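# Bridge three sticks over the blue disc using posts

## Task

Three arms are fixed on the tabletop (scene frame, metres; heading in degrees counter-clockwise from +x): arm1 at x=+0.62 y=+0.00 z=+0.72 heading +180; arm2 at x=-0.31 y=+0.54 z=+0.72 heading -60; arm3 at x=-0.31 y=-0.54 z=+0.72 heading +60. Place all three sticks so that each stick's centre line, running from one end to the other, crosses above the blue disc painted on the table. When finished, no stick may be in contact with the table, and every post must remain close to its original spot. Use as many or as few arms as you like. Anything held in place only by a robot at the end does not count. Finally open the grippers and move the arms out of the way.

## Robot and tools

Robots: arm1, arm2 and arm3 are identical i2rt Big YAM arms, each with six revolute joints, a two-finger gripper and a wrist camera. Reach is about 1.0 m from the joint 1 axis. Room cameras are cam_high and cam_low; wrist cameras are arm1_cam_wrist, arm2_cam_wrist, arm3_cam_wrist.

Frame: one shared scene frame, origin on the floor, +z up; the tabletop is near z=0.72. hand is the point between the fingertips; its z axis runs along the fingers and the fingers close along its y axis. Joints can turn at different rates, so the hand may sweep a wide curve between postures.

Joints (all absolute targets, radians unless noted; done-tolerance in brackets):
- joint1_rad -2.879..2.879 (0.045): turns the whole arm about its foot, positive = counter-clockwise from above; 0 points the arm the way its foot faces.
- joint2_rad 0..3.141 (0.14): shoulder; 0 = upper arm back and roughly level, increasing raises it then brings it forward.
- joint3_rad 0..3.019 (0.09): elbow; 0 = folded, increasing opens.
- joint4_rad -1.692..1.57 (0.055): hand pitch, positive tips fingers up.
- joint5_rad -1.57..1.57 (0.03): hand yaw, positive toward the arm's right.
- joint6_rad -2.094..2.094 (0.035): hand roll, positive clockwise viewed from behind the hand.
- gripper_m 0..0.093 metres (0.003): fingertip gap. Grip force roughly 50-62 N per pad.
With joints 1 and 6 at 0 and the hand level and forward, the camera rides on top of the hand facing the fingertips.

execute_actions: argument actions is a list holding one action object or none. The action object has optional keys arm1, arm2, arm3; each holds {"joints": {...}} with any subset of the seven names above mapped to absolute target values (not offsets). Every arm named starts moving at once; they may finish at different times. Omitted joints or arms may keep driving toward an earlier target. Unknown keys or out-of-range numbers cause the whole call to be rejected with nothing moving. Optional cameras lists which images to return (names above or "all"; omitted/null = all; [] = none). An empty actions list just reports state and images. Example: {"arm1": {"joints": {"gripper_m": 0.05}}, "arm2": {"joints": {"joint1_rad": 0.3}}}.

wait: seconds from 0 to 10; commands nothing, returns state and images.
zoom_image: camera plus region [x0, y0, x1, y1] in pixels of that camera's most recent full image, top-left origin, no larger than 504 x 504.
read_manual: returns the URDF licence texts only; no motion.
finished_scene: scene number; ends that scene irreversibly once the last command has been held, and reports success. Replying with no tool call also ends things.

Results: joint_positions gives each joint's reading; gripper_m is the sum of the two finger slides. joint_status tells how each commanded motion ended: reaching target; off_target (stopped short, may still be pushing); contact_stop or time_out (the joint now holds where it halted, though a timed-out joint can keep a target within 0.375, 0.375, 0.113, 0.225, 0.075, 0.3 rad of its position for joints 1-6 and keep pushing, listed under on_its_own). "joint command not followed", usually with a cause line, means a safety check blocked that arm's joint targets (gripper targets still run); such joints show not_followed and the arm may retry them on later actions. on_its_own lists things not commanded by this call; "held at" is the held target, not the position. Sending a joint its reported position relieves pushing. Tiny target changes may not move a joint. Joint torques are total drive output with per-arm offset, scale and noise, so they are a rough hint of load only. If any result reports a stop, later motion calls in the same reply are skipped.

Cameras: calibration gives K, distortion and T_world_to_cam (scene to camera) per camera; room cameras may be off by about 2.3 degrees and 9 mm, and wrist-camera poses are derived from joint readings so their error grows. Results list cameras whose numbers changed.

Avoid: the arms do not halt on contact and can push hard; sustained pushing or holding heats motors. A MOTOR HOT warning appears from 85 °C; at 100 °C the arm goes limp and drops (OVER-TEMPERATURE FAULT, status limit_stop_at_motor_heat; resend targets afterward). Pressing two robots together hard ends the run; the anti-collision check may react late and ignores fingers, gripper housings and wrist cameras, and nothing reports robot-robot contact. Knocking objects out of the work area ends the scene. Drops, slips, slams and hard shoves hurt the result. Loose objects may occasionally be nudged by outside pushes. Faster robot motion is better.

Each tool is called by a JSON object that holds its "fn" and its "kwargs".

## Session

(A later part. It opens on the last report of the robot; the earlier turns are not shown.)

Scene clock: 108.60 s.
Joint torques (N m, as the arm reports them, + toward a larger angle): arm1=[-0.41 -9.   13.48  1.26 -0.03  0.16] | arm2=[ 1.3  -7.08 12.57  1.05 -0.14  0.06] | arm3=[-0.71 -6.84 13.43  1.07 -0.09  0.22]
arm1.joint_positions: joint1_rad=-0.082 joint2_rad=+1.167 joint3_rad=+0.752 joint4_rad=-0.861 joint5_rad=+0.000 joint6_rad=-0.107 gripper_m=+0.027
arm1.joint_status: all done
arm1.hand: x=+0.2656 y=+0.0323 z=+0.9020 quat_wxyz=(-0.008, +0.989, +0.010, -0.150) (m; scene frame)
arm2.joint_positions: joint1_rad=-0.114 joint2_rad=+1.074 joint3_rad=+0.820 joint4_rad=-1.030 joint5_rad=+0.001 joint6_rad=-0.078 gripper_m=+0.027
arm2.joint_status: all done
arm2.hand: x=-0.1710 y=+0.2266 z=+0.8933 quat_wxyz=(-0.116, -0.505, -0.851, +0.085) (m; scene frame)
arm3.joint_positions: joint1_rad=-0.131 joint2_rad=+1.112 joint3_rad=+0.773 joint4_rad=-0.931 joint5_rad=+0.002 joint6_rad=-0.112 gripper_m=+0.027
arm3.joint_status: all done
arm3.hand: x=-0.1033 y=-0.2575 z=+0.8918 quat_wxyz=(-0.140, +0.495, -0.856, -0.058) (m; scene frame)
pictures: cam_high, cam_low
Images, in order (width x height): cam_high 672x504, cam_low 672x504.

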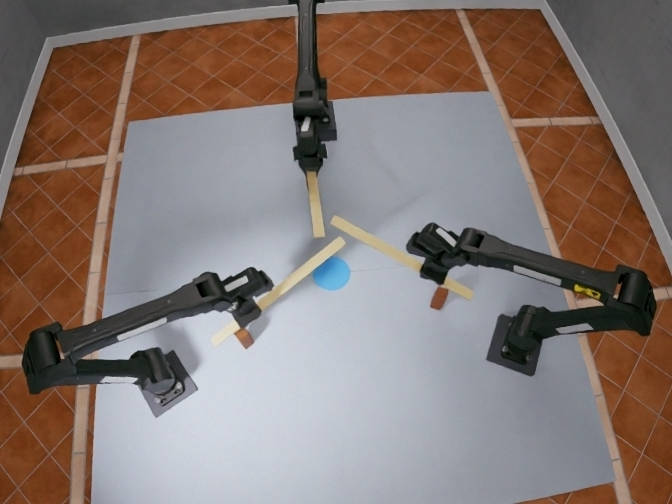

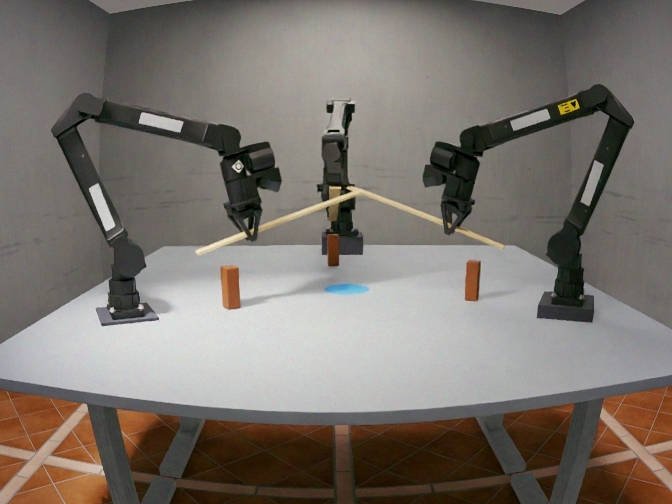

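{"fn": "execute_actions", "kwargs": {"actions": [{"arm1":{"joints":{"joint1_rad":-0.06,"joint2_rad":1.333,"joint3_rad":0.92,"joint4_rad":-0.807,"joint6_rad":-0.087}},"arm2":{"joints":{"joint1_rad":-0.083,"joint2_rad":1.225,"joint3_rad":0.99,"joint4_rad":-0.975,"joint6_rad":-0.045}},"arm3":{"joints":{"joint1_rad":-0.097,"joint2_rad":1.287,"joint3_rad":0.933,"joint4_rad":-0.874,"joint6_rad":-0.075}}}]}}

{"fn": "zoom_image", "kwargs": {"camera": "cam_low", "region": [190, 150, 500, 320]}}

{"fn": "zoom_image", "kwargs": {"camera": "cam_high", "region": [210, 150, 480, 360]}}

Scene clock: 113.93 s.
Joint torques (N m, as the arm reports them, + toward a larger angle): arm1=[ -0.43 -12.29  13.     1.24  -0.02   0.16] | arm2=[ 1.11 -9.96 12.41  0.99 -0.14  0.07] | arm3=[-1.14 -9.46 13.09  1.12 -0.12  0.2 ]
arm1.joint_positions: joint1_rad=-0.067 joint2_rad=+1.336 joint3_rad=+0.879 joint4_rad=-0.814 joint5_rad=+0.000 joint6_rad=-0.094 gripper_m=+0.027
arm1.joint_status: all done
arm1.hand: x=+0.2067 y=+0.0311 z=+0.8974 quat_wxyz=(-0.007, +0.988, +0.011, -0.152) (m; scene frame)
arm2.joint_positions: joint1_rad=-0.091 joint2_rad=+1.230 joint3_rad=+0.946 joint4_rad=-0.985 joint5_rad=+0.001 joint6_rad=-0.059 gripper_m=+0.027
arm2.joint_status: all done
arm2.hand: x=-0.1388 y=+0.1769 z=+0.8977 quat_wxyz=(-0.124, -0.503, -0.851, +0.087) (m; scene frame)
arm3.joint_positions: joint1_rad=-0.106 joint2_rad=+1.286 joint3_rad=+0.894 joint4_rad=-0.879 joint5_rad=+0.002 joint6_rad=-0.093 gripper_m=+0.027
arm3.joint_status: all done
arm3.hand: x=-0.0769 y=-0.2048 z=+0.8862 quat_wxyz=(-0.138, +0.497, -0.855, -0.061) (m; scene frame)
pictures: arm1_cam_wrist, arm2_cam_wrist, arm3_cam_wrist, cam_high, cam_low
camera_calibration (this result's frames):
arm1_cam_wrist: T_world_to_cam=[[-0.0215337, 0.999684, 0.0129985, -0.0378096], [0.951476, 0.0164998, 0.307281, -0.466717], [0.306969, 0.0189847, -0.95153, 0.911777], [0, 0, 0, 1]] pos_world=[0.163368, 0.0281886, 1.01149]
arm2_cam_wrist: T_world_to_cam=[[-0.870821, -0.489778, 0.0422865, -0.0726788], [-0.454102, 0.834367, 0.312447, -0.487922], [-0.188312, 0.252883, -0.948994, 0.903578], [0, 0, 0, 1]] pos_world=[-0.114703, 0.14301, 1.01301]
arm3_cam_wrist: T_world_to_cam=[[0.869461, -0.492358, 0.0402514, -0.0682706], [-0.476805, -0.815094, 0.329057, -0.49375], [-0.129205, -0.305294, -0.943452, 0.886909], [0, 0, 0, 1]] pos_world=[-0.0614707, -0.165298, 1.00198]
Images, in order (width x height): arm1_cam_wrist 616x616, arm2_cam_wrist 616x616, arm3_cam_wrist 616x616, cam_high 672x504, cam_low 672x504.

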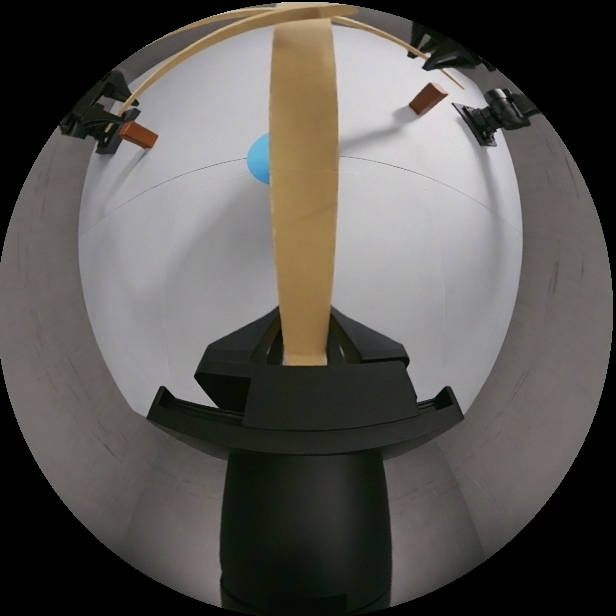

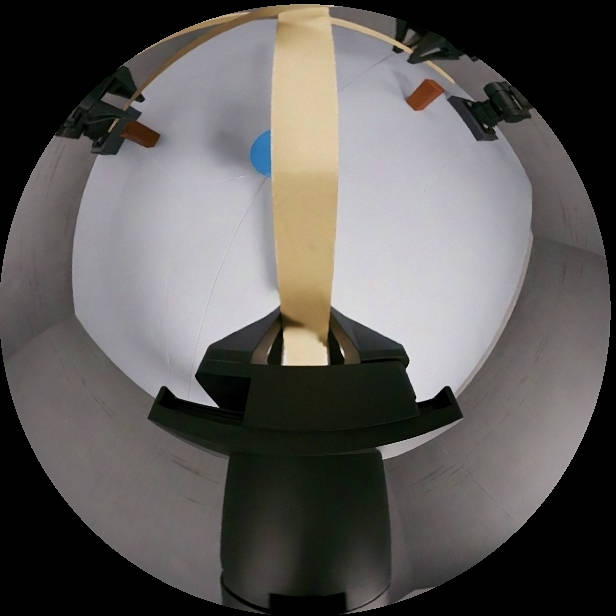

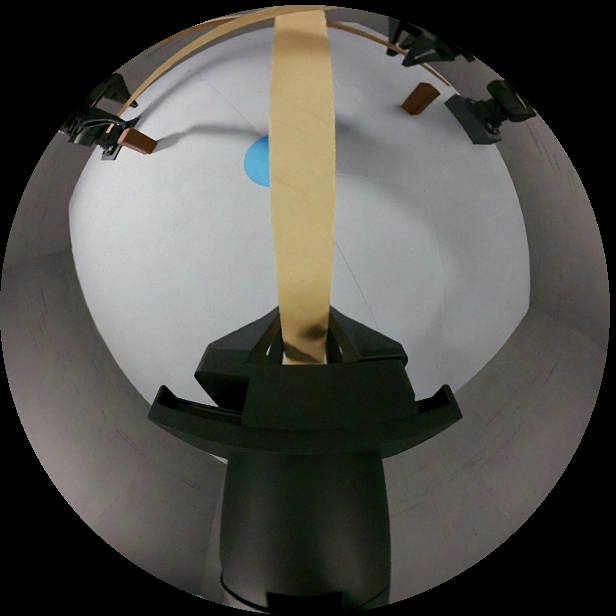

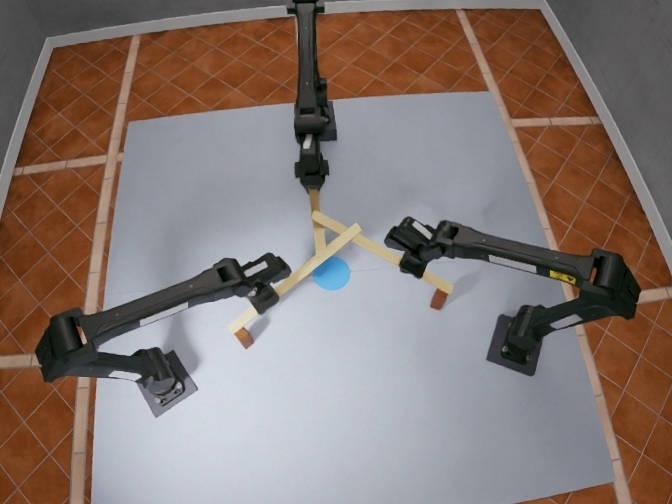

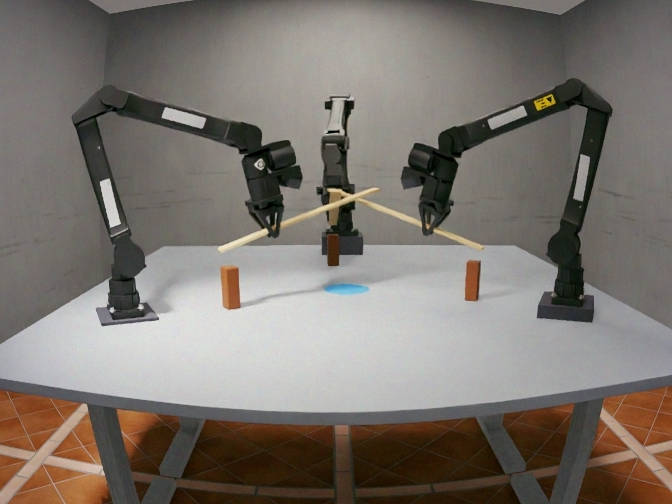

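Region (190, 150, 500, 320) of cam_low's 672x504 image, scaled by 1.626, with more detail than that image has; it fills the top 276 rows of this view, and the rest is white.

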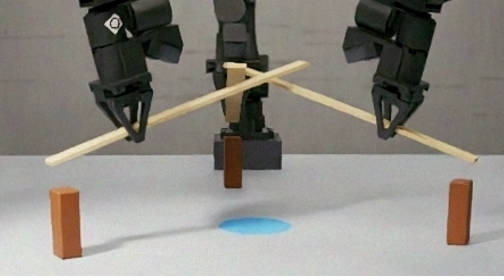

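Region (210, 150, 480, 360) of cam_high's 672x504 image, scaled by 1.867, with more detail than that image has.

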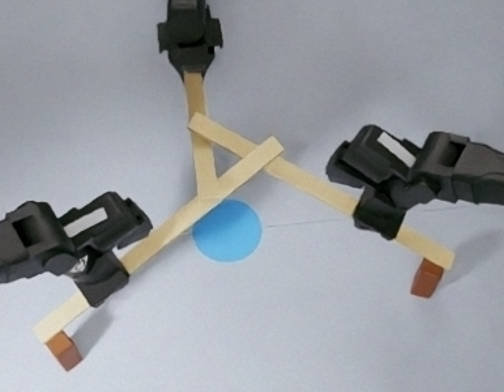

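{"fn": "zoom_image", "kwargs": {"camera": "cam_high", "region": [290, 190, 380, 290]}}

{"fn": "zoom_image", "kwargs": {"camera": "cam_low", "region": [300, 170, 400, 250]}}

Region (290, 190, 380, 290) of cam_high's 672x504 image, scaled by 5.040, with more detail than that image has; it fills the left 454 columns of this view, and the rest is white.

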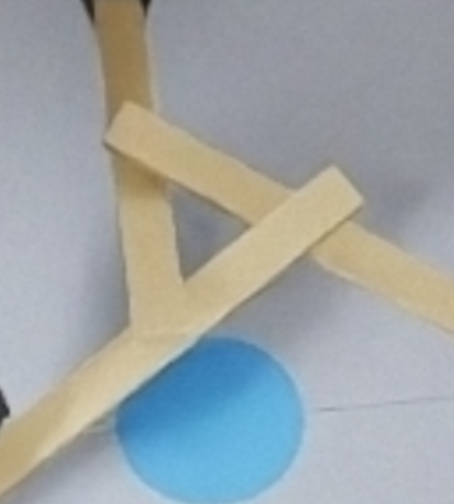

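Region (300, 170, 400, 250) of cam_low's 672x504 image, scaled by 5.040, with more detail than that image has; it fills the top 403 rows of this view, and the rest is white.

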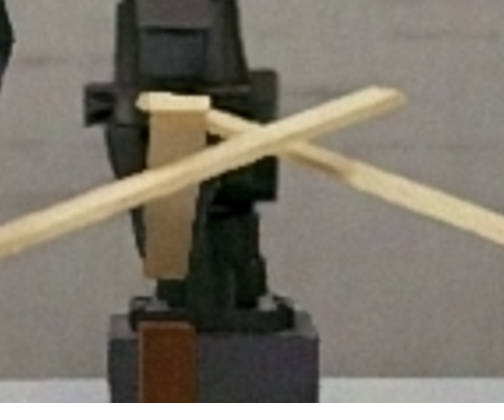

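{"fn": "execute_actions", "kwargs": {"actions": [{"arm1":{"joints":{"joint2_rad":1.497,"joint3_rad":0.979,"joint4_rad":-0.852}},"arm2":{"joints":{"joint2_rad":1.367,"joint3_rad":1.0,"joint4_rad":-1.0}},"arm3":{"joints":{"joint2_rad":1.432,"joint3_rad":0.967,"joint4_rad":-0.91}}}]}}

{"fn": "zoom_image", "kwargs": {"camera": "cam_low", "region": [190, 180, 500, 320]}}

{"fn": "zoom_image", "kwargs": {"camera": "cam_high", "region": [210, 150, 480, 360]}}

Scene clock: 124.67 s.
Joint torques (N m, as the arm reports them, + toward a larger angle): arm1=[ -0.36 -14.76  12.11   0.41  -0.04   0.14] | arm2=[  1.15 -11.88  11.97   0.12  -0.13   0.06] | arm3=[ -1.49 -11.84  12.44   0.62  -0.15   0.15]
arm1.joint_positions: joint1_rad=-0.067 joint2_rad=+1.505 joint3_rad=+0.939 joint4_rad=-0.845 joint5_rad=+0.000 joint6_rad=-0.092 gripper_m=+0.027
arm1.joint_status: all done
arm1.hand: x=+0.1954 y=+0.0314 z=+0.8516 quat_wxyz=(-0.001, +0.996, +0.010, -0.083) (m; scene frame)
arm2.joint_positions: joint1_rad=-0.091 joint2_rad=+1.378 joint3_rad=+0.954 joint4_rad=-0.992 joint5_rad=+0.001 joint6_rad=-0.057 gripper_m=+0.027
arm2.joint_status: all done
arm2.hand: x=-0.1377 y=+0.1741 z=+0.8440 quat_wxyz=(-0.063, -0.508, -0.858, +0.046) (m; scene frame)
arm3.joint_positions: joint1_rad=-0.106 joint2_rad=+1.436 joint3_rad=+0.927 joint4_rad=-0.906 joint5_rad=+0.002 joint6_rad=-0.087 gripper_m=+0.027
arm3.joint_status: all done
arm3.hand: x=-0.0746 y=-0.2017 z=+0.8396 quat_wxyz=(-0.073, +0.498, -0.863, -0.031) (m; scene frame)
pictures: arm1_cam_wrist, arm2_cam_wrist, arm3_cam_wrist, cam_high, cam_low
camera_calibration (this result's frames):
arm1_cam_wrist: T_world_to_cam=[[-0.0213749, 0.999772, -0.000201921, -0.0265848], [0.89947, 0.0193186, 0.436555, -0.541878], [0.436459, 0.00914969, -0.899677, 0.802492], [0, 0, 0, 1]] pos_world=[0.13658, 0.0297045, 0.958539]
arm2_cam_wrist: T_world_to_cam=[[-0.869729, -0.492528, 0.0314227, -0.0610532], [-0.428, 0.784422, 0.448886, -0.571237], [-0.245737, 0.37696, -0.893037, 0.776841], [0, 0, 0, 1]] pos_world=[-0.106691, 0.125183, 0.952086]
arm3_cam_wrist: T_world_to_cam=[[0.869272, -0.493688, 0.0252866, -0.0546077], [-0.448388, -0.765907, 0.460799, -0.573291], [-0.208123, -0.411897, -0.887144, 0.769544], [0, 0, 0, 1]] pos_world=[-0.0494276, -0.149073, 0.948249]
Images, in order (width x height): arm1_cam_wrist 616x616, arm2_cam_wrist 616x616, arm3_cam_wrist 616x616, cam_high 672x504, cam_low 672x504.

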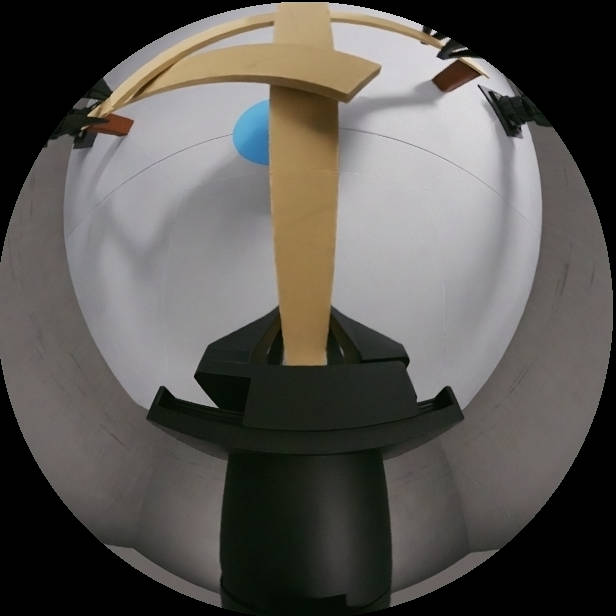

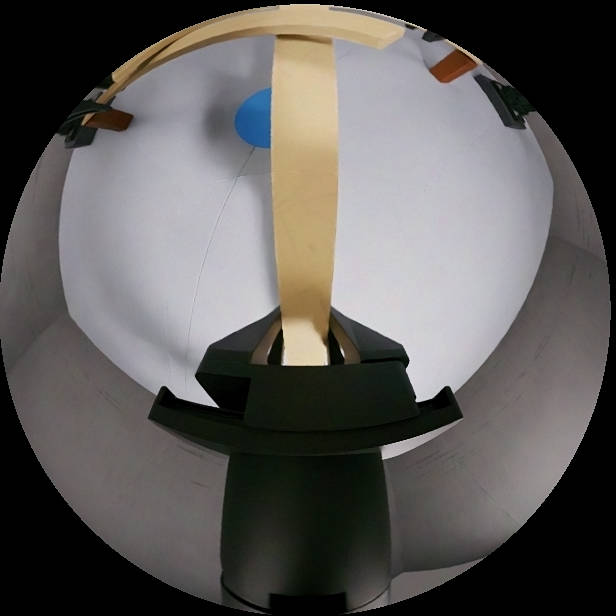

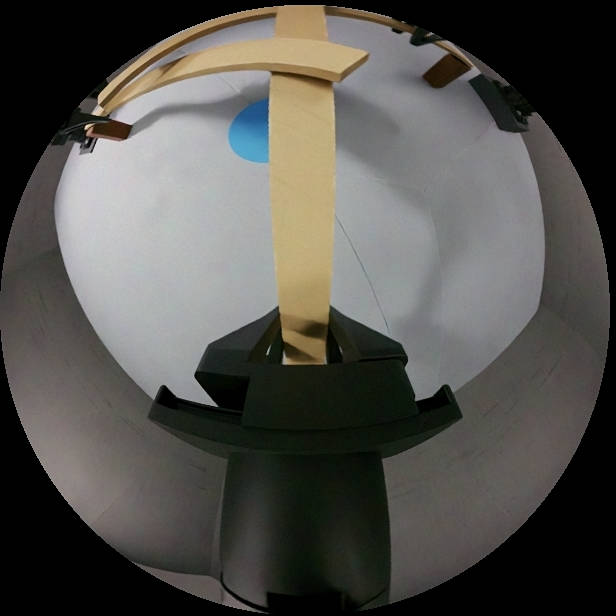

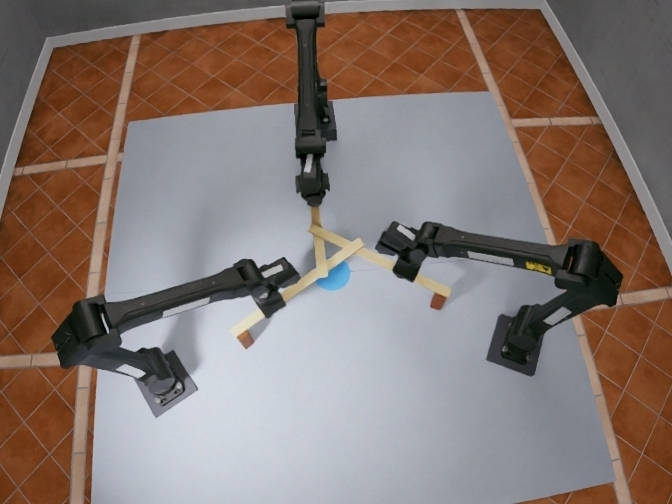

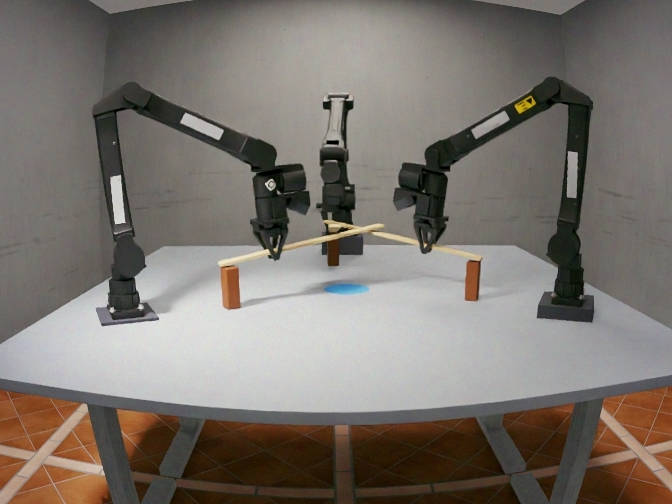

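Region (190, 180, 500, 320) of cam_low's 672x504 image, scaled by 1.626, with more detail than that image has; it fills the top 228 rows of this view, and the rest is white.

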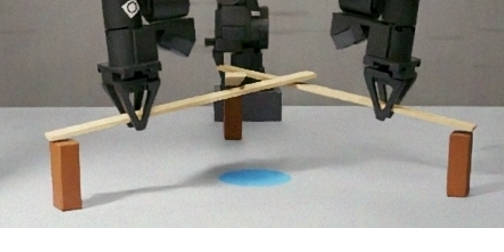

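Region (210, 150, 480, 360) of cam_high's 672x504 image, scaled by 1.867, with more detail than that image has.

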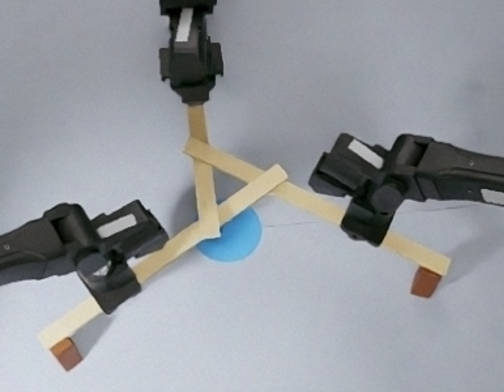

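{"fn": "zoom_image", "kwargs": {"camera": "cam_high", "region": [220, 300, 290, 360]}}

{"fn": "zoom_image", "kwargs": {"camera": "cam_high", "region": [400, 260, 470, 320]}}

{"fn": "zoom_image", "kwargs": {"camera": "arm2_cam_wrist", "region": [50, 40, 210, 160]}}

{"fn": "zoom_image", "kwargs": {"camera": "arm3_cam_wrist", "region": [370, 10, 510, 110]}}

Region (220, 300, 290, 360) of cam_high's 672x504 image, scaled by 7.200, with more detail than that image has; it fills the top 432 rows of this view, and the rest is white.

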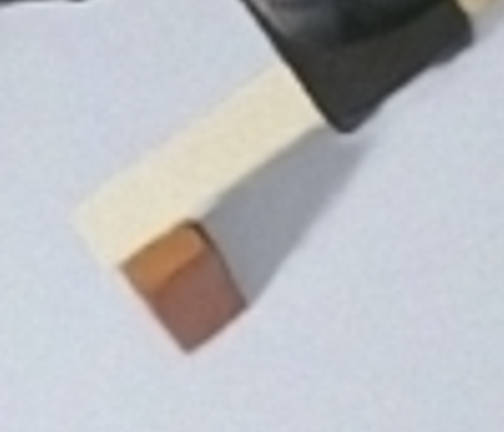

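Region (400, 260, 470, 320) of cam_high's 672x504 image, scaled by 7.200, with more detail than that image has; it fills the top 432 rows of this view, and the rest is white.

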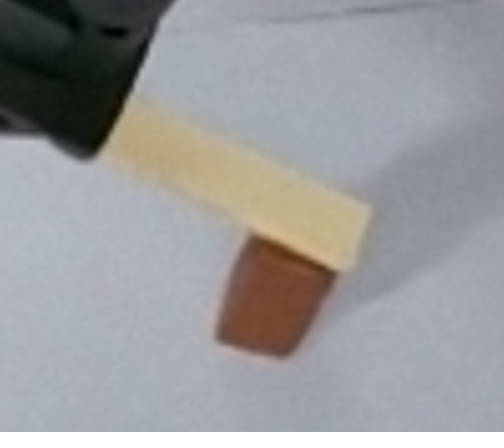

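Region (50, 40, 210, 160) of arm2_cam_wrist's 616x616 image, scaled by 3.150, with more detail than that image has; it fills the top 378 rows of this view, and the rest is white.

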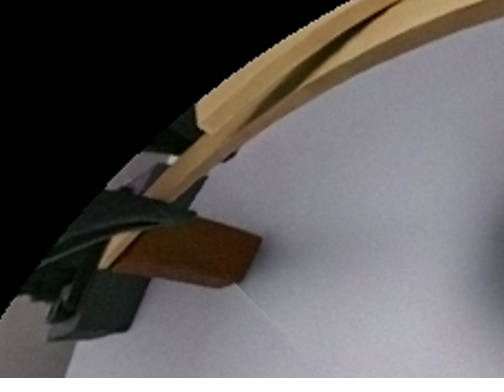

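Region (370, 10, 510, 110) of arm3_cam_wrist's 616x616 image, scaled by 3.600, with more detail than that image has; it fills the top 360 rows of this view, and the rest is white.

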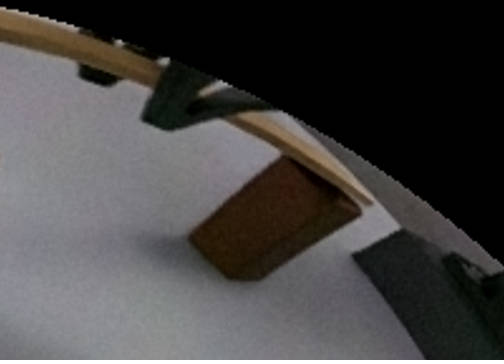

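{"fn": "execute_actions", "kwargs": {"actions": [{"arm1":{"joints":{"joint2_rad":1.527,"joint4_rad":-0.875}},"arm2":{"joints":{"joint1_rad":-0.112,"joint6_rad":-0.12,"joint2_rad":1.38,"joint4_rad":-1.04}},"arm3":{"joints":{"joint2_rad":1.45,"joint4_rad":-0.945}}}], "cameras": ["cam_high","cam_low","arm3_cam_wrist"]}}

{"fn": "zoom_image", "kwargs": {"camera": "cam_low", "region": [190, 180, 500, 320]}}

{"fn": "zoom_image", "kwargs": {"camera": "cam_high", "region": [210, 150, 480, 360]}}

Scene clock: 134.43 s.
Joint torques (N m, as the arm reports them, + toward a larger angle): arm1=[ -0.35 -13.41  12.03   0.28  -0.04   0.13] | arm2=[  0.01 -11.04  11.9   -0.15  -0.14  -0.25] | arm3=[ 0.45 -9.1  12.2   0.65 -0.13  0.2 ]
arm1.joint_positions: joint1_rad=-0.067 joint2_rad=+1.517 joint3_rad=+0.939 joint4_rad=-0.866 joint5_rad=+0.000 joint6_rad=-0.092 gripper_m=+0.027
arm1.joint_status: all done
arm1.hand: x=+0.2012 y=+0.0310 z=+0.8458 quat_wxyz=(+0.000, +0.998, +0.010, -0.067) (m; scene frame)
arm2.joint_positions: joint1_rad=-0.106 joint2_rad=+1.378 joint3_rad=+0.954 joint4_rad=-1.027 joint5_rad=+0.001 joint6_rad=-0.093 gripper_m=+0.027
arm2.joint_status: all done
arm2.hand: x=-0.1468 y=+0.1793 z=+0.8429 quat_wxyz=(-0.048, -0.500, -0.864, +0.037) (m; scene frame)
arm3.joint_positions: joint1_rad=-0.106 joint2_rad=+1.436 joint3_rad=+0.927 joint4_rad=-0.939 joint5_rad=+0.002 joint6_rad=-0.086 gripper_m=+0.027
arm3.joint_status: all done
arm3.hand: x=-0.0792 y=-0.2083 z=+0.8384 quat_wxyz=(-0.058, +0.498, -0.865, -0.024) (m; scene frame)
pictures: arm3_cam_wrist, cam_high, cam_low
camera_calibration (this result's frames):
arm3_cam_wrist: T_world_to_cam=[[0.869122, -0.494107, 0.0220136, -0.0511773], [-0.440205, -0.752485, 0.489883, -0.600848], [-0.225489, -0.435458, -0.87151, 0.745441], [0, 0, 0, 1]] pos_world=[-0.0519282, -0.152808, 0.945131]
Images, in order (width x height): arm3_cam_wrist 616x616, cam_high 672x504, cam_low 672x504.

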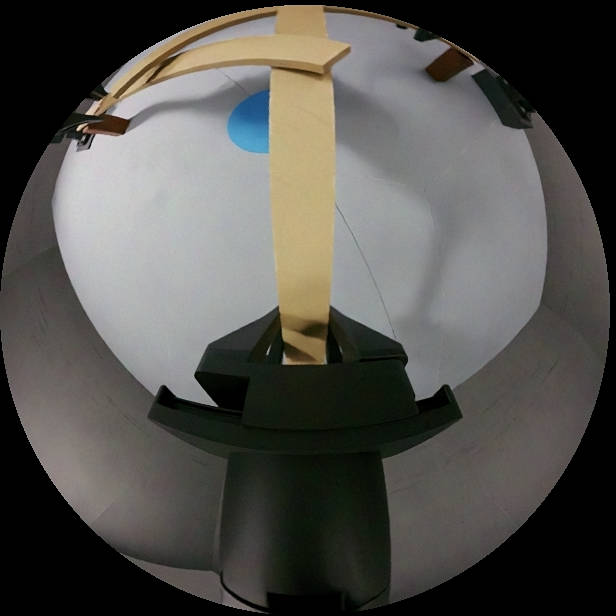

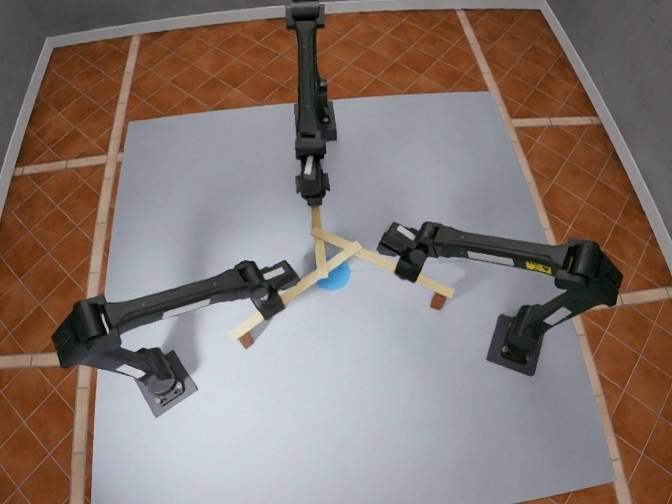

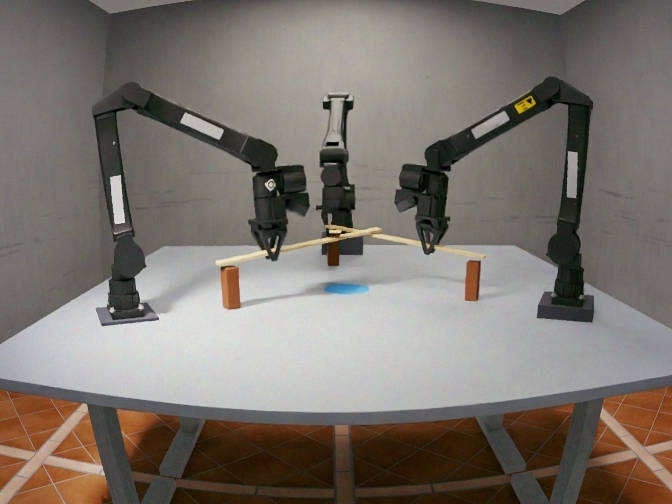

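Region (190, 180, 500, 320) of cam_low's 672x504 image, scaled by 1.626, with more detail than that image has; it fills the top 228 rows of this view, and the rest is white.

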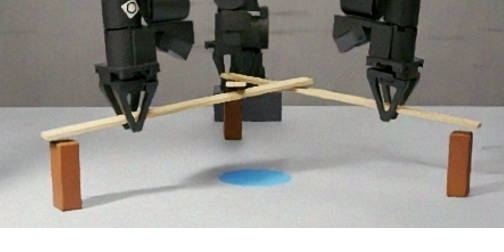

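Region (210, 150, 480, 360) of cam_high's 672x504 image, scaled by 1.867, with more detail than that image has.

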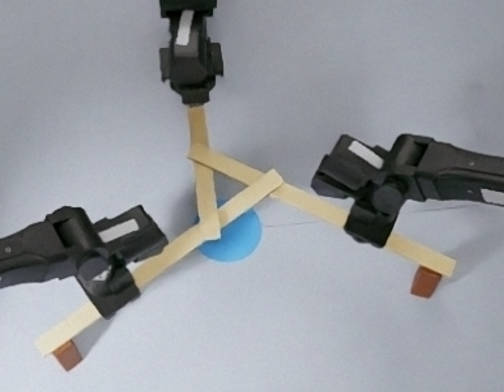

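{"fn": "execute_actions", "kwargs": {"actions": [{"arm1":{"joints":{"joint2_rad":1.55,"joint3_rad":0.993}},"arm2":{"joints":{"joint2_rad":1.428,"joint3_rad":1.025}},"arm3":{"joints":{"joint2_rad":1.492,"joint3_rad":0.992}}}]}}

{"fn": "zoom_image", "kwargs": {"camera": "cam_low", "region": [190, 180, 500, 320]}}

{"fn": "zoom_image", "kwargs": {"camera": "cam_high", "region": [210, 150, 480, 360]}}

Scene clock: 138.33 s.
Joint torques (N m, as the arm reports them, + toward a larger angle): arm1=[ -0.27 -13.98  12.91   0.35  -0.04   0.14] | arm2=[ -0.04 -11.28  11.87   0.01  -0.15  -0.16] | arm3=[ -1.19 -10.12  12.82   0.76  -0.06   0.09]
arm1.joint_positions: joint1_rad=-0.067 joint2_rad=+1.544 joint3_rad=+0.942 joint4_rad=-0.869 joint5_rad=+0.000 joint6_rad=-0.091 gripper_m=+0.027
arm1.joint_status: all done
arm1.hand: x=+0.2027 y=+0.0307 z=+0.8361 quat_wxyz=(+0.002, +0.999, +0.010, -0.053) (m; scene frame)
arm2.joint_positions: joint1_rad=-0.106 joint2_rad=+1.421 joint3_rad=+0.977 joint4_rad=-1.031 joint5_rad=+0.001 joint6_rad=-0.104 gripper_m=+0.027
arm2.joint_status: all done
arm2.hand: x=-0.1437 y=+0.1724 z=+0.8357 quat_wxyz=(-0.038, -0.496, -0.867, +0.031) (m; scene frame)
arm3.joint_positions: joint1_rad=-0.106 joint2_rad=+1.478 joint3_rad=+0.945 joint4_rad=-0.940 joint5_rad=+0.002 joint6_rad=-0.084 gripper_m=+0.027
arm3.joint_status: all done
arm3.hand: x=-0.0761 y=-0.2039 z=+0.8288 quat_wxyz=(-0.047, +0.498, -0.866, -0.019) (m; scene frame)
pictures: arm1_cam_wrist, arm2_cam_wrist, arm3_cam_wrist, cam_high, cam_low
camera_calibration (this result's frames):
arm1_cam_wrist: T_world_to_cam=[[-0.0215176, 0.999752, -0.00578378, -0.0210385], [0.871798, 0.0215949, 0.489389, -0.580296], [0.489392, 0.00548816, -0.872047, 0.751715], [0, 0, 0, 1]] pos_world=[0.137566, 0.0294391, 0.939399]
arm2_cam_wrist: T_world_to_cam=[[-0.852849, -0.521191, 0.0317523, -0.0597647], [-0.437757, 0.746822, 0.500625, -0.606846], [-0.284635, 0.413058, -0.865082, 0.733409], [0, 0, 0, 1]] pos_world=[-0.107868, 0.119117, 0.940159]
arm3_cam_wrist: T_world_to_cam=[[0.868643, -0.495055, 0.0195008, -0.0496438], [-0.434089, -0.741517, 0.511585, -0.606701], [-0.238802, -0.452849, -0.859012, 0.724743], [0, 0, 0, 1]] pos_world=[-0.0471692, -0.146256, 0.93391]
Images, in order (width x height): arm1_cam_wrist 616x616, arm2_cam_wrist 616x616, arm3_cam_wrist 616x616, cam_high 672x504, cam_low 672x504.

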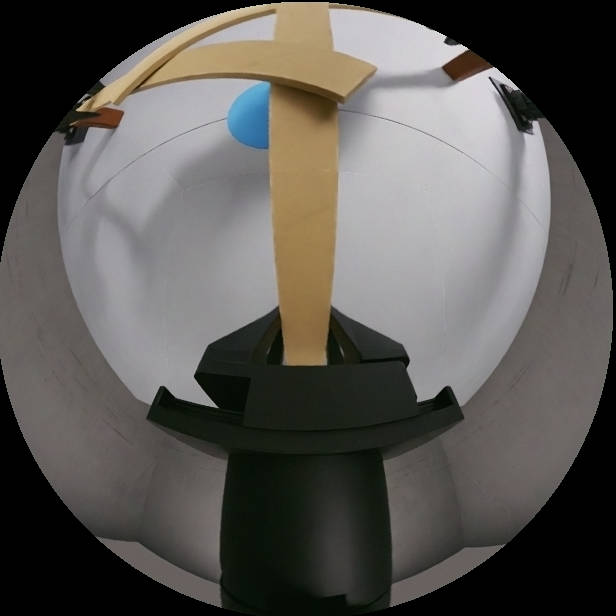

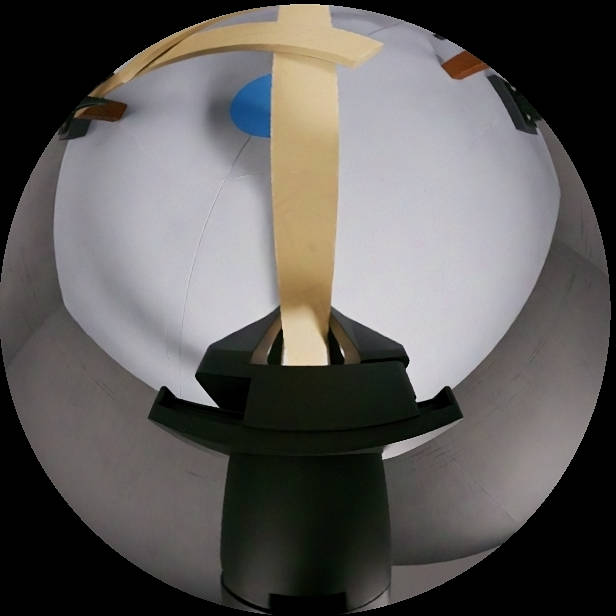

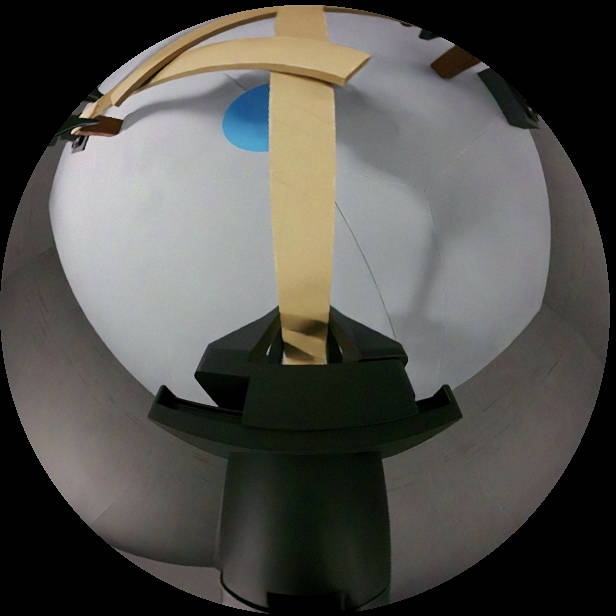

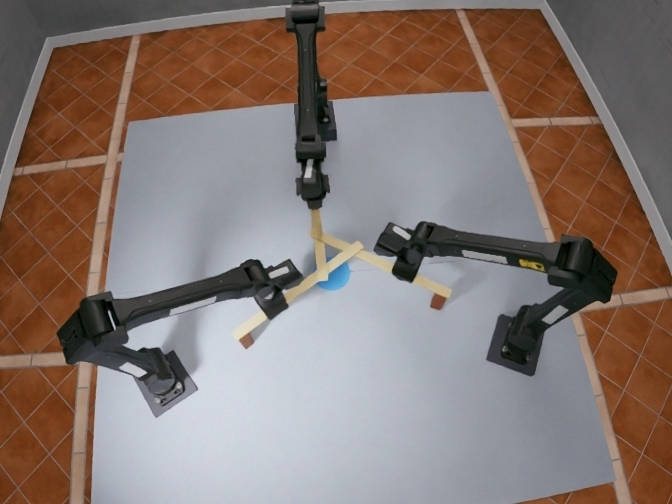

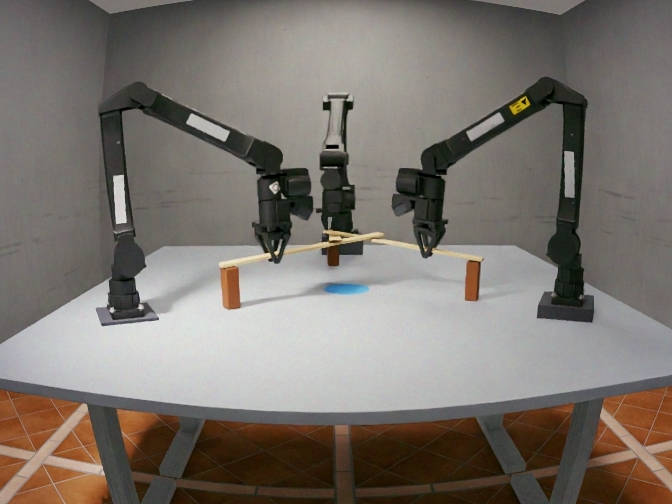

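Region (190, 180, 500, 320) of cam_low's 672x504 image, scaled by 1.626, with more detail than that image has; it fills the top 228 rows of this view, and the rest is white.

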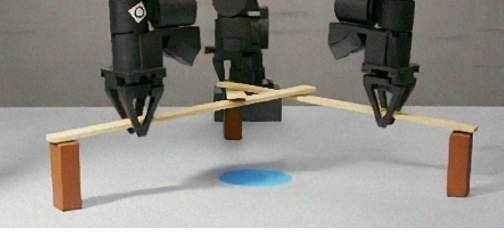

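Region (210, 150, 480, 360) of cam_high's 672x504 image, scaled by 1.867, with more detail than that image has.

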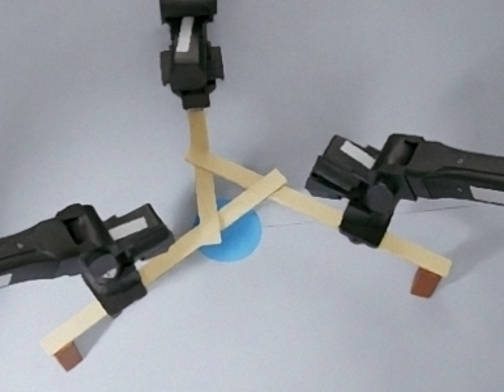

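{"fn": "execute_actions", "kwargs": {"actions": [{"arm2":{"joints":{"gripper_m":0.045}}}], "cameras": []}}

{"fn": "execute_actions", "kwargs": {"actions": [{"arm1":{"joints":{"gripper_m":0.06}},"arm3":{"joints":{"gripper_m":0.06}},"arm2":{"joints":{"gripper_m":0.06}}}], "cameras": ["cam_high","cam_low"]}}

Scene clock: 142.97 s.
Joint torques (N m, as the arm reports them, + toward a larger angle): arm1=[ -0.42 -14.05  12.9    0.35  -0.05   0.13] | arm2=[  0.01 -11.25  11.9    0.    -0.15  -0.14] | arm3=[-0.38 -9.15 12.76  0.54 -0.09  0.18]
arm1.joint_positions: joint1_rad=-0.067 joint2_rad=+1.544 joint3_rad=+0.942 joint4_rad=-0.869 joint5_rad=+0.000 joint6_rad=-0.091 gripper_m=+0.027
arm1.joint_status: not commanded
arm1.hand: x=+0.2027 y=+0.0307 z=+0.8361 quat_wxyz=(+0.002, +0.999, +0.010, -0.053) (m; scene frame)
arm2.joint_positions: joint1_rad=-0.106 joint2_rad=+1.421 joint3_rad=+0.977 joint4_rad=-1.031 joint5_rad=+0.001 joint6_rad=-0.107 gripper_m=+0.045
arm2.joint_status: all done
arm2.hand: x=-0.1437 y=+0.1724 z=+0.8357 quat_wxyz=(-0.038, -0.494, -0.868, +0.031) (m; scene frame)
arm3.joint_positions: joint1_rad=-0.106 joint2_rad=+1.478 joint3_rad=+0.945 joint4_rad=-0.940 joint5_rad=+0.002 joint6_rad=-0.084 gripper_m=+0.027
arm3.joint_status: not commanded
arm3.hand: x=-0.0761 y=-0.2039 z=+0.8288 quat_wxyz=(-0.047, +0.498, -0.866, -0.019) (m; scene frame)
pictures: none
No camera images: the call's "cameras" was empty. Leave "cameras" out to get every camera's image.

Scene clock: 143.53 s.
Joint torques (N m, as the arm reports them, + toward a larger angle): arm1=[ -0.36 -13.96  12.63   0.35  -0.04   0.12] | arm2=[  0.02 -11.01  11.85  -0.02  -0.14  -0.14] | arm3=[ -0.3  -10.18  13.06   0.42  -0.12   0.11]
arm1.joint_positions: joint1_rad=-0.067 joint2_rad=+1.544 joint3_rad=+0.945 joint4_rad=-0.869 joint5_rad=+0.000 joint6_rad=-0.091 gripper_m=+0.060
arm1.joint_status: all done
arm1.hand: x=+0.2011 y=+0.0309 z=+0.8373 quat_wxyz=(+0.001, +0.998, +0.010, -0.055) (m; scene frame)
arm2.joint_positions: joint1_rad=-0.106 joint2_rad=+1.421 joint3_rad=+0.977 joint4_rad=-1.031 joint5_rad=+0.001 joint6_rad=-0.107 gripper_m=+0.060
arm2.joint_status: all done
arm2.hand: x=-0.1437 y=+0.1724 z=+0.8357 quat_wxyz=(-0.038, -0.494, -0.868, +0.031) (m; scene frame)
arm3.joint_positions: joint1_rad=-0.106 joint2_rad=+1.478 joint3_rad=+0.945 joint4_rad=-0.940 joint5_rad=+0.002 joint6_rad=-0.084 gripper_m=+0.060
arm3.joint_status: all done
arm3.hand: x=-0.0761 y=-0.2039 z=+0.8288 quat_wxyz=(-0.047, +0.498, -0.866, -0.019) (m; scene frame)
pictures: cam_high, cam_low
Images, in order (width x height): cam_high 672x504, cam_low 672x504.

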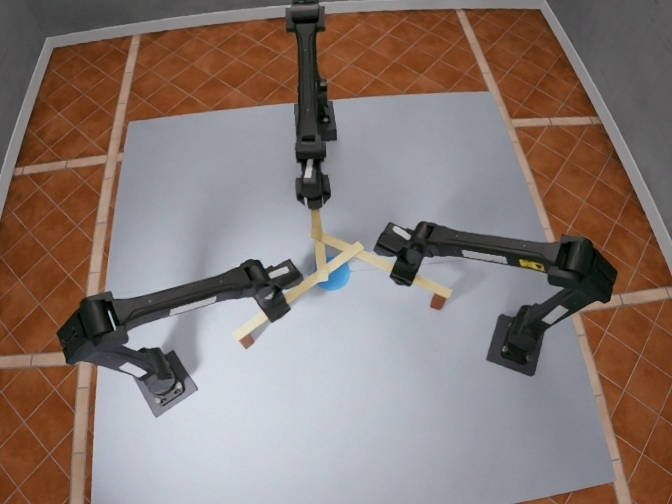

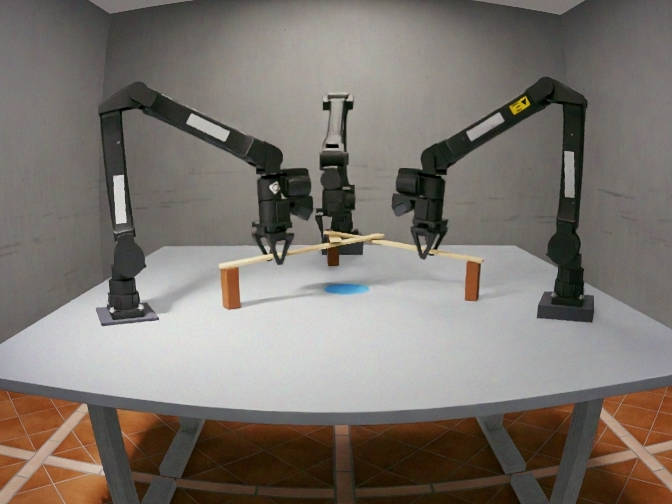

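The frame holds on its own, so I'm retreating by raising the shoulders.

{"fn": "execute_actions", "kwargs": {"actions": [{"arm1":{"joints":{"joint2_rad":1.0}},"arm2":{"joints":{"joint2_rad":0.9}},"arm3":{"joints":{"joint2_rad":0.95}}}]}}

Scene clock: 146.27 s.
Joint torques (N m, as the arm reports them, + toward a larger angle): arm1=[-0.46 -6.95 14.53  1.25 -0.04  0.13] | arm2=[ 0.02 -3.97 12.64  0.8  -0.14 -0.13] | arm3=[-0.77 -4.96 13.69  1.12 -0.13  0.15]
arm1.joint_positions: joint1_rad=-0.067 joint2_rad=+0.993 joint3_rad=+0.955 joint4_rad=-0.869 joint5_rad=+0.000 joint6_rad=-0.091 gripper_m=+0.060
arm1.joint_status: all done
arm1.hand: x=+0.2179 y=+0.0323 z=+1.0628 quat_wxyz=(-0.021, +0.944, +0.007, -0.328) (m; scene frame)
arm2.joint_positions: joint1_rad=-0.106 joint2_rad=+0.892 joint3_rad=+0.989 joint4_rad=-1.032 joint5_rad=+0.001 joint6_rad=-0.107 gripper_m=+0.060
arm2.joint_status: all done
arm2.hand: x=-0.1587 y=+0.2073 z=+1.0363 quat_wxyz=(-0.253, -0.470, -0.825, +0.185) (m; scene frame)
arm3.joint_positions: joint1_rad=-0.106 joint2_rad=+0.937 joint3_rad=+0.958 joint4_rad=-0.940 joint5_rad=+0.002 joint6_rad=-0.084 gripper_m=+0.060
arm3.joint_status: all done
arm3.hand: x=-0.0906 y=-0.2236 z=+1.0421 quat_wxyz=(-0.292, +0.472, -0.821, -0.134) (m; scene frame)
pictures: arm1_cam_wrist, arm2_cam_wrist, arm3_cam_wrist, cam_high, cam_low
camera_calibration (this result's frames):
arm1_cam_wrist: T_world_to_cam=[[-0.00377823, 0.999091, 0.0424709, -0.0760986], [0.998692, 0.00593521, -0.0507764, -0.157585], [-0.0509823, 0.0422235, -0.997807, 1.1921], [0, 0, 0, 1]] pos_world=[0.217867, 0.02663, 1.18472]
arm2_cam_wrist: T_world_to_cam=[[-0.864373, -0.494514, 0.0911928, -0.129649], [-0.497597, 0.867306, -0.0133133, -0.241835], [-0.0725085, -0.0568849, -0.995744, 1.15476], [0, 0, 0, 1]] pos_world=[-0.148672, 0.21132, 1.15845]
arm3_cam_wrist: T_world_to_cam=[[0.8555, -0.513624, 0.0656514, -0.104422], [-0.513782, -0.857776, -0.0157422, -0.220477], [0.0643998, -0.0202631, -0.997718, 1.16436], [0, 0, 0, 1]] pos_world=[-0.098928, -0.21916, 1.16509]
Images, in order (width x height): arm1_cam_wrist 616x616, arm2_cam_wrist 616x616, arm3_cam_wrist 616x616, cam_high 672x504, cam_low 672x504.

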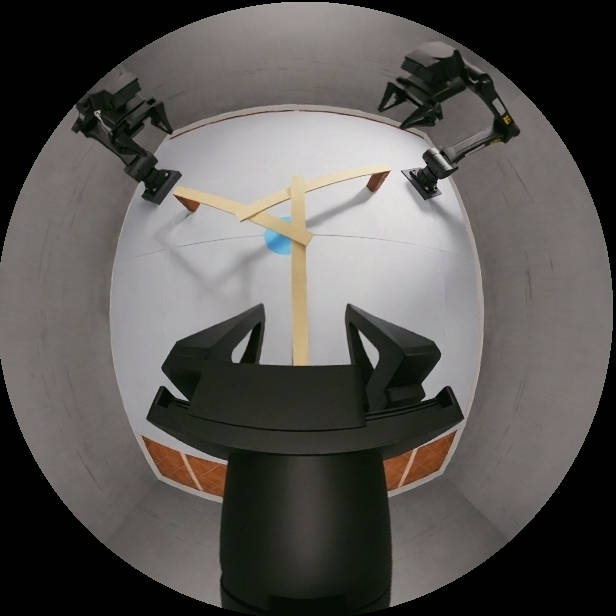

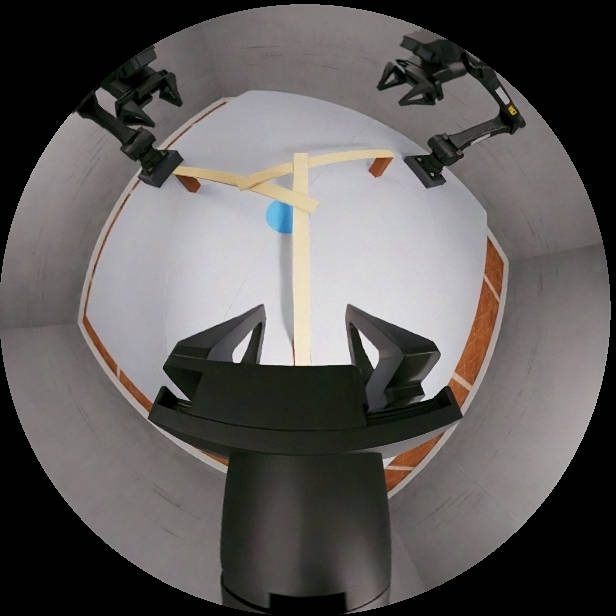

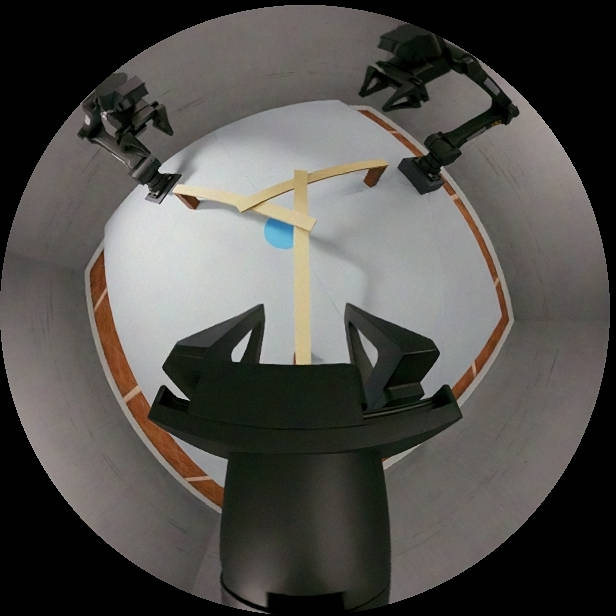

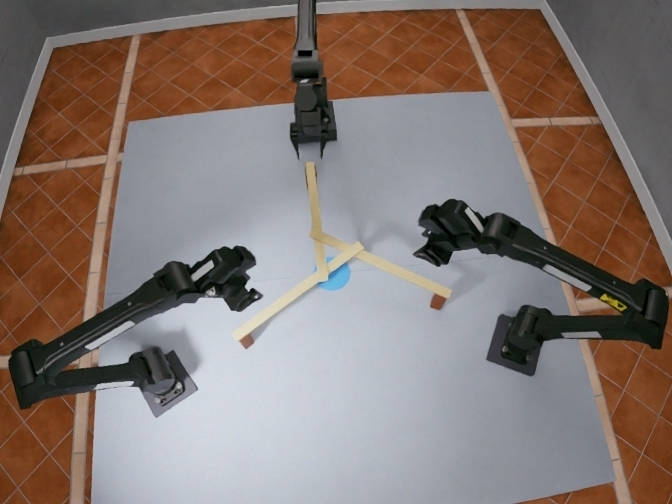

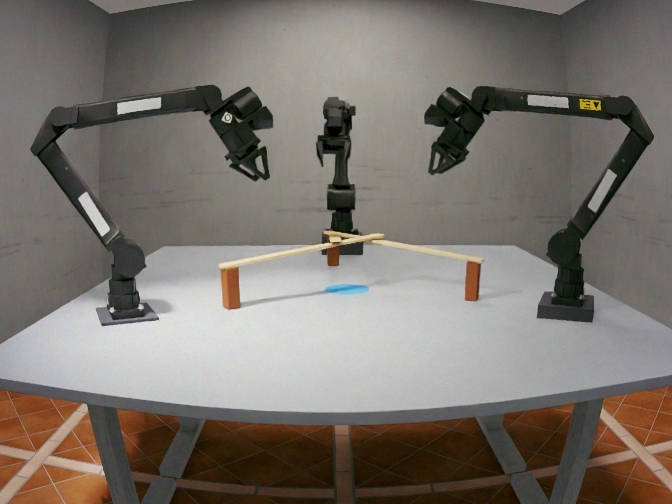

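{"fn": "finished_scene", "kwargs": {"scene": 1}}

The scene is finished: the task was done.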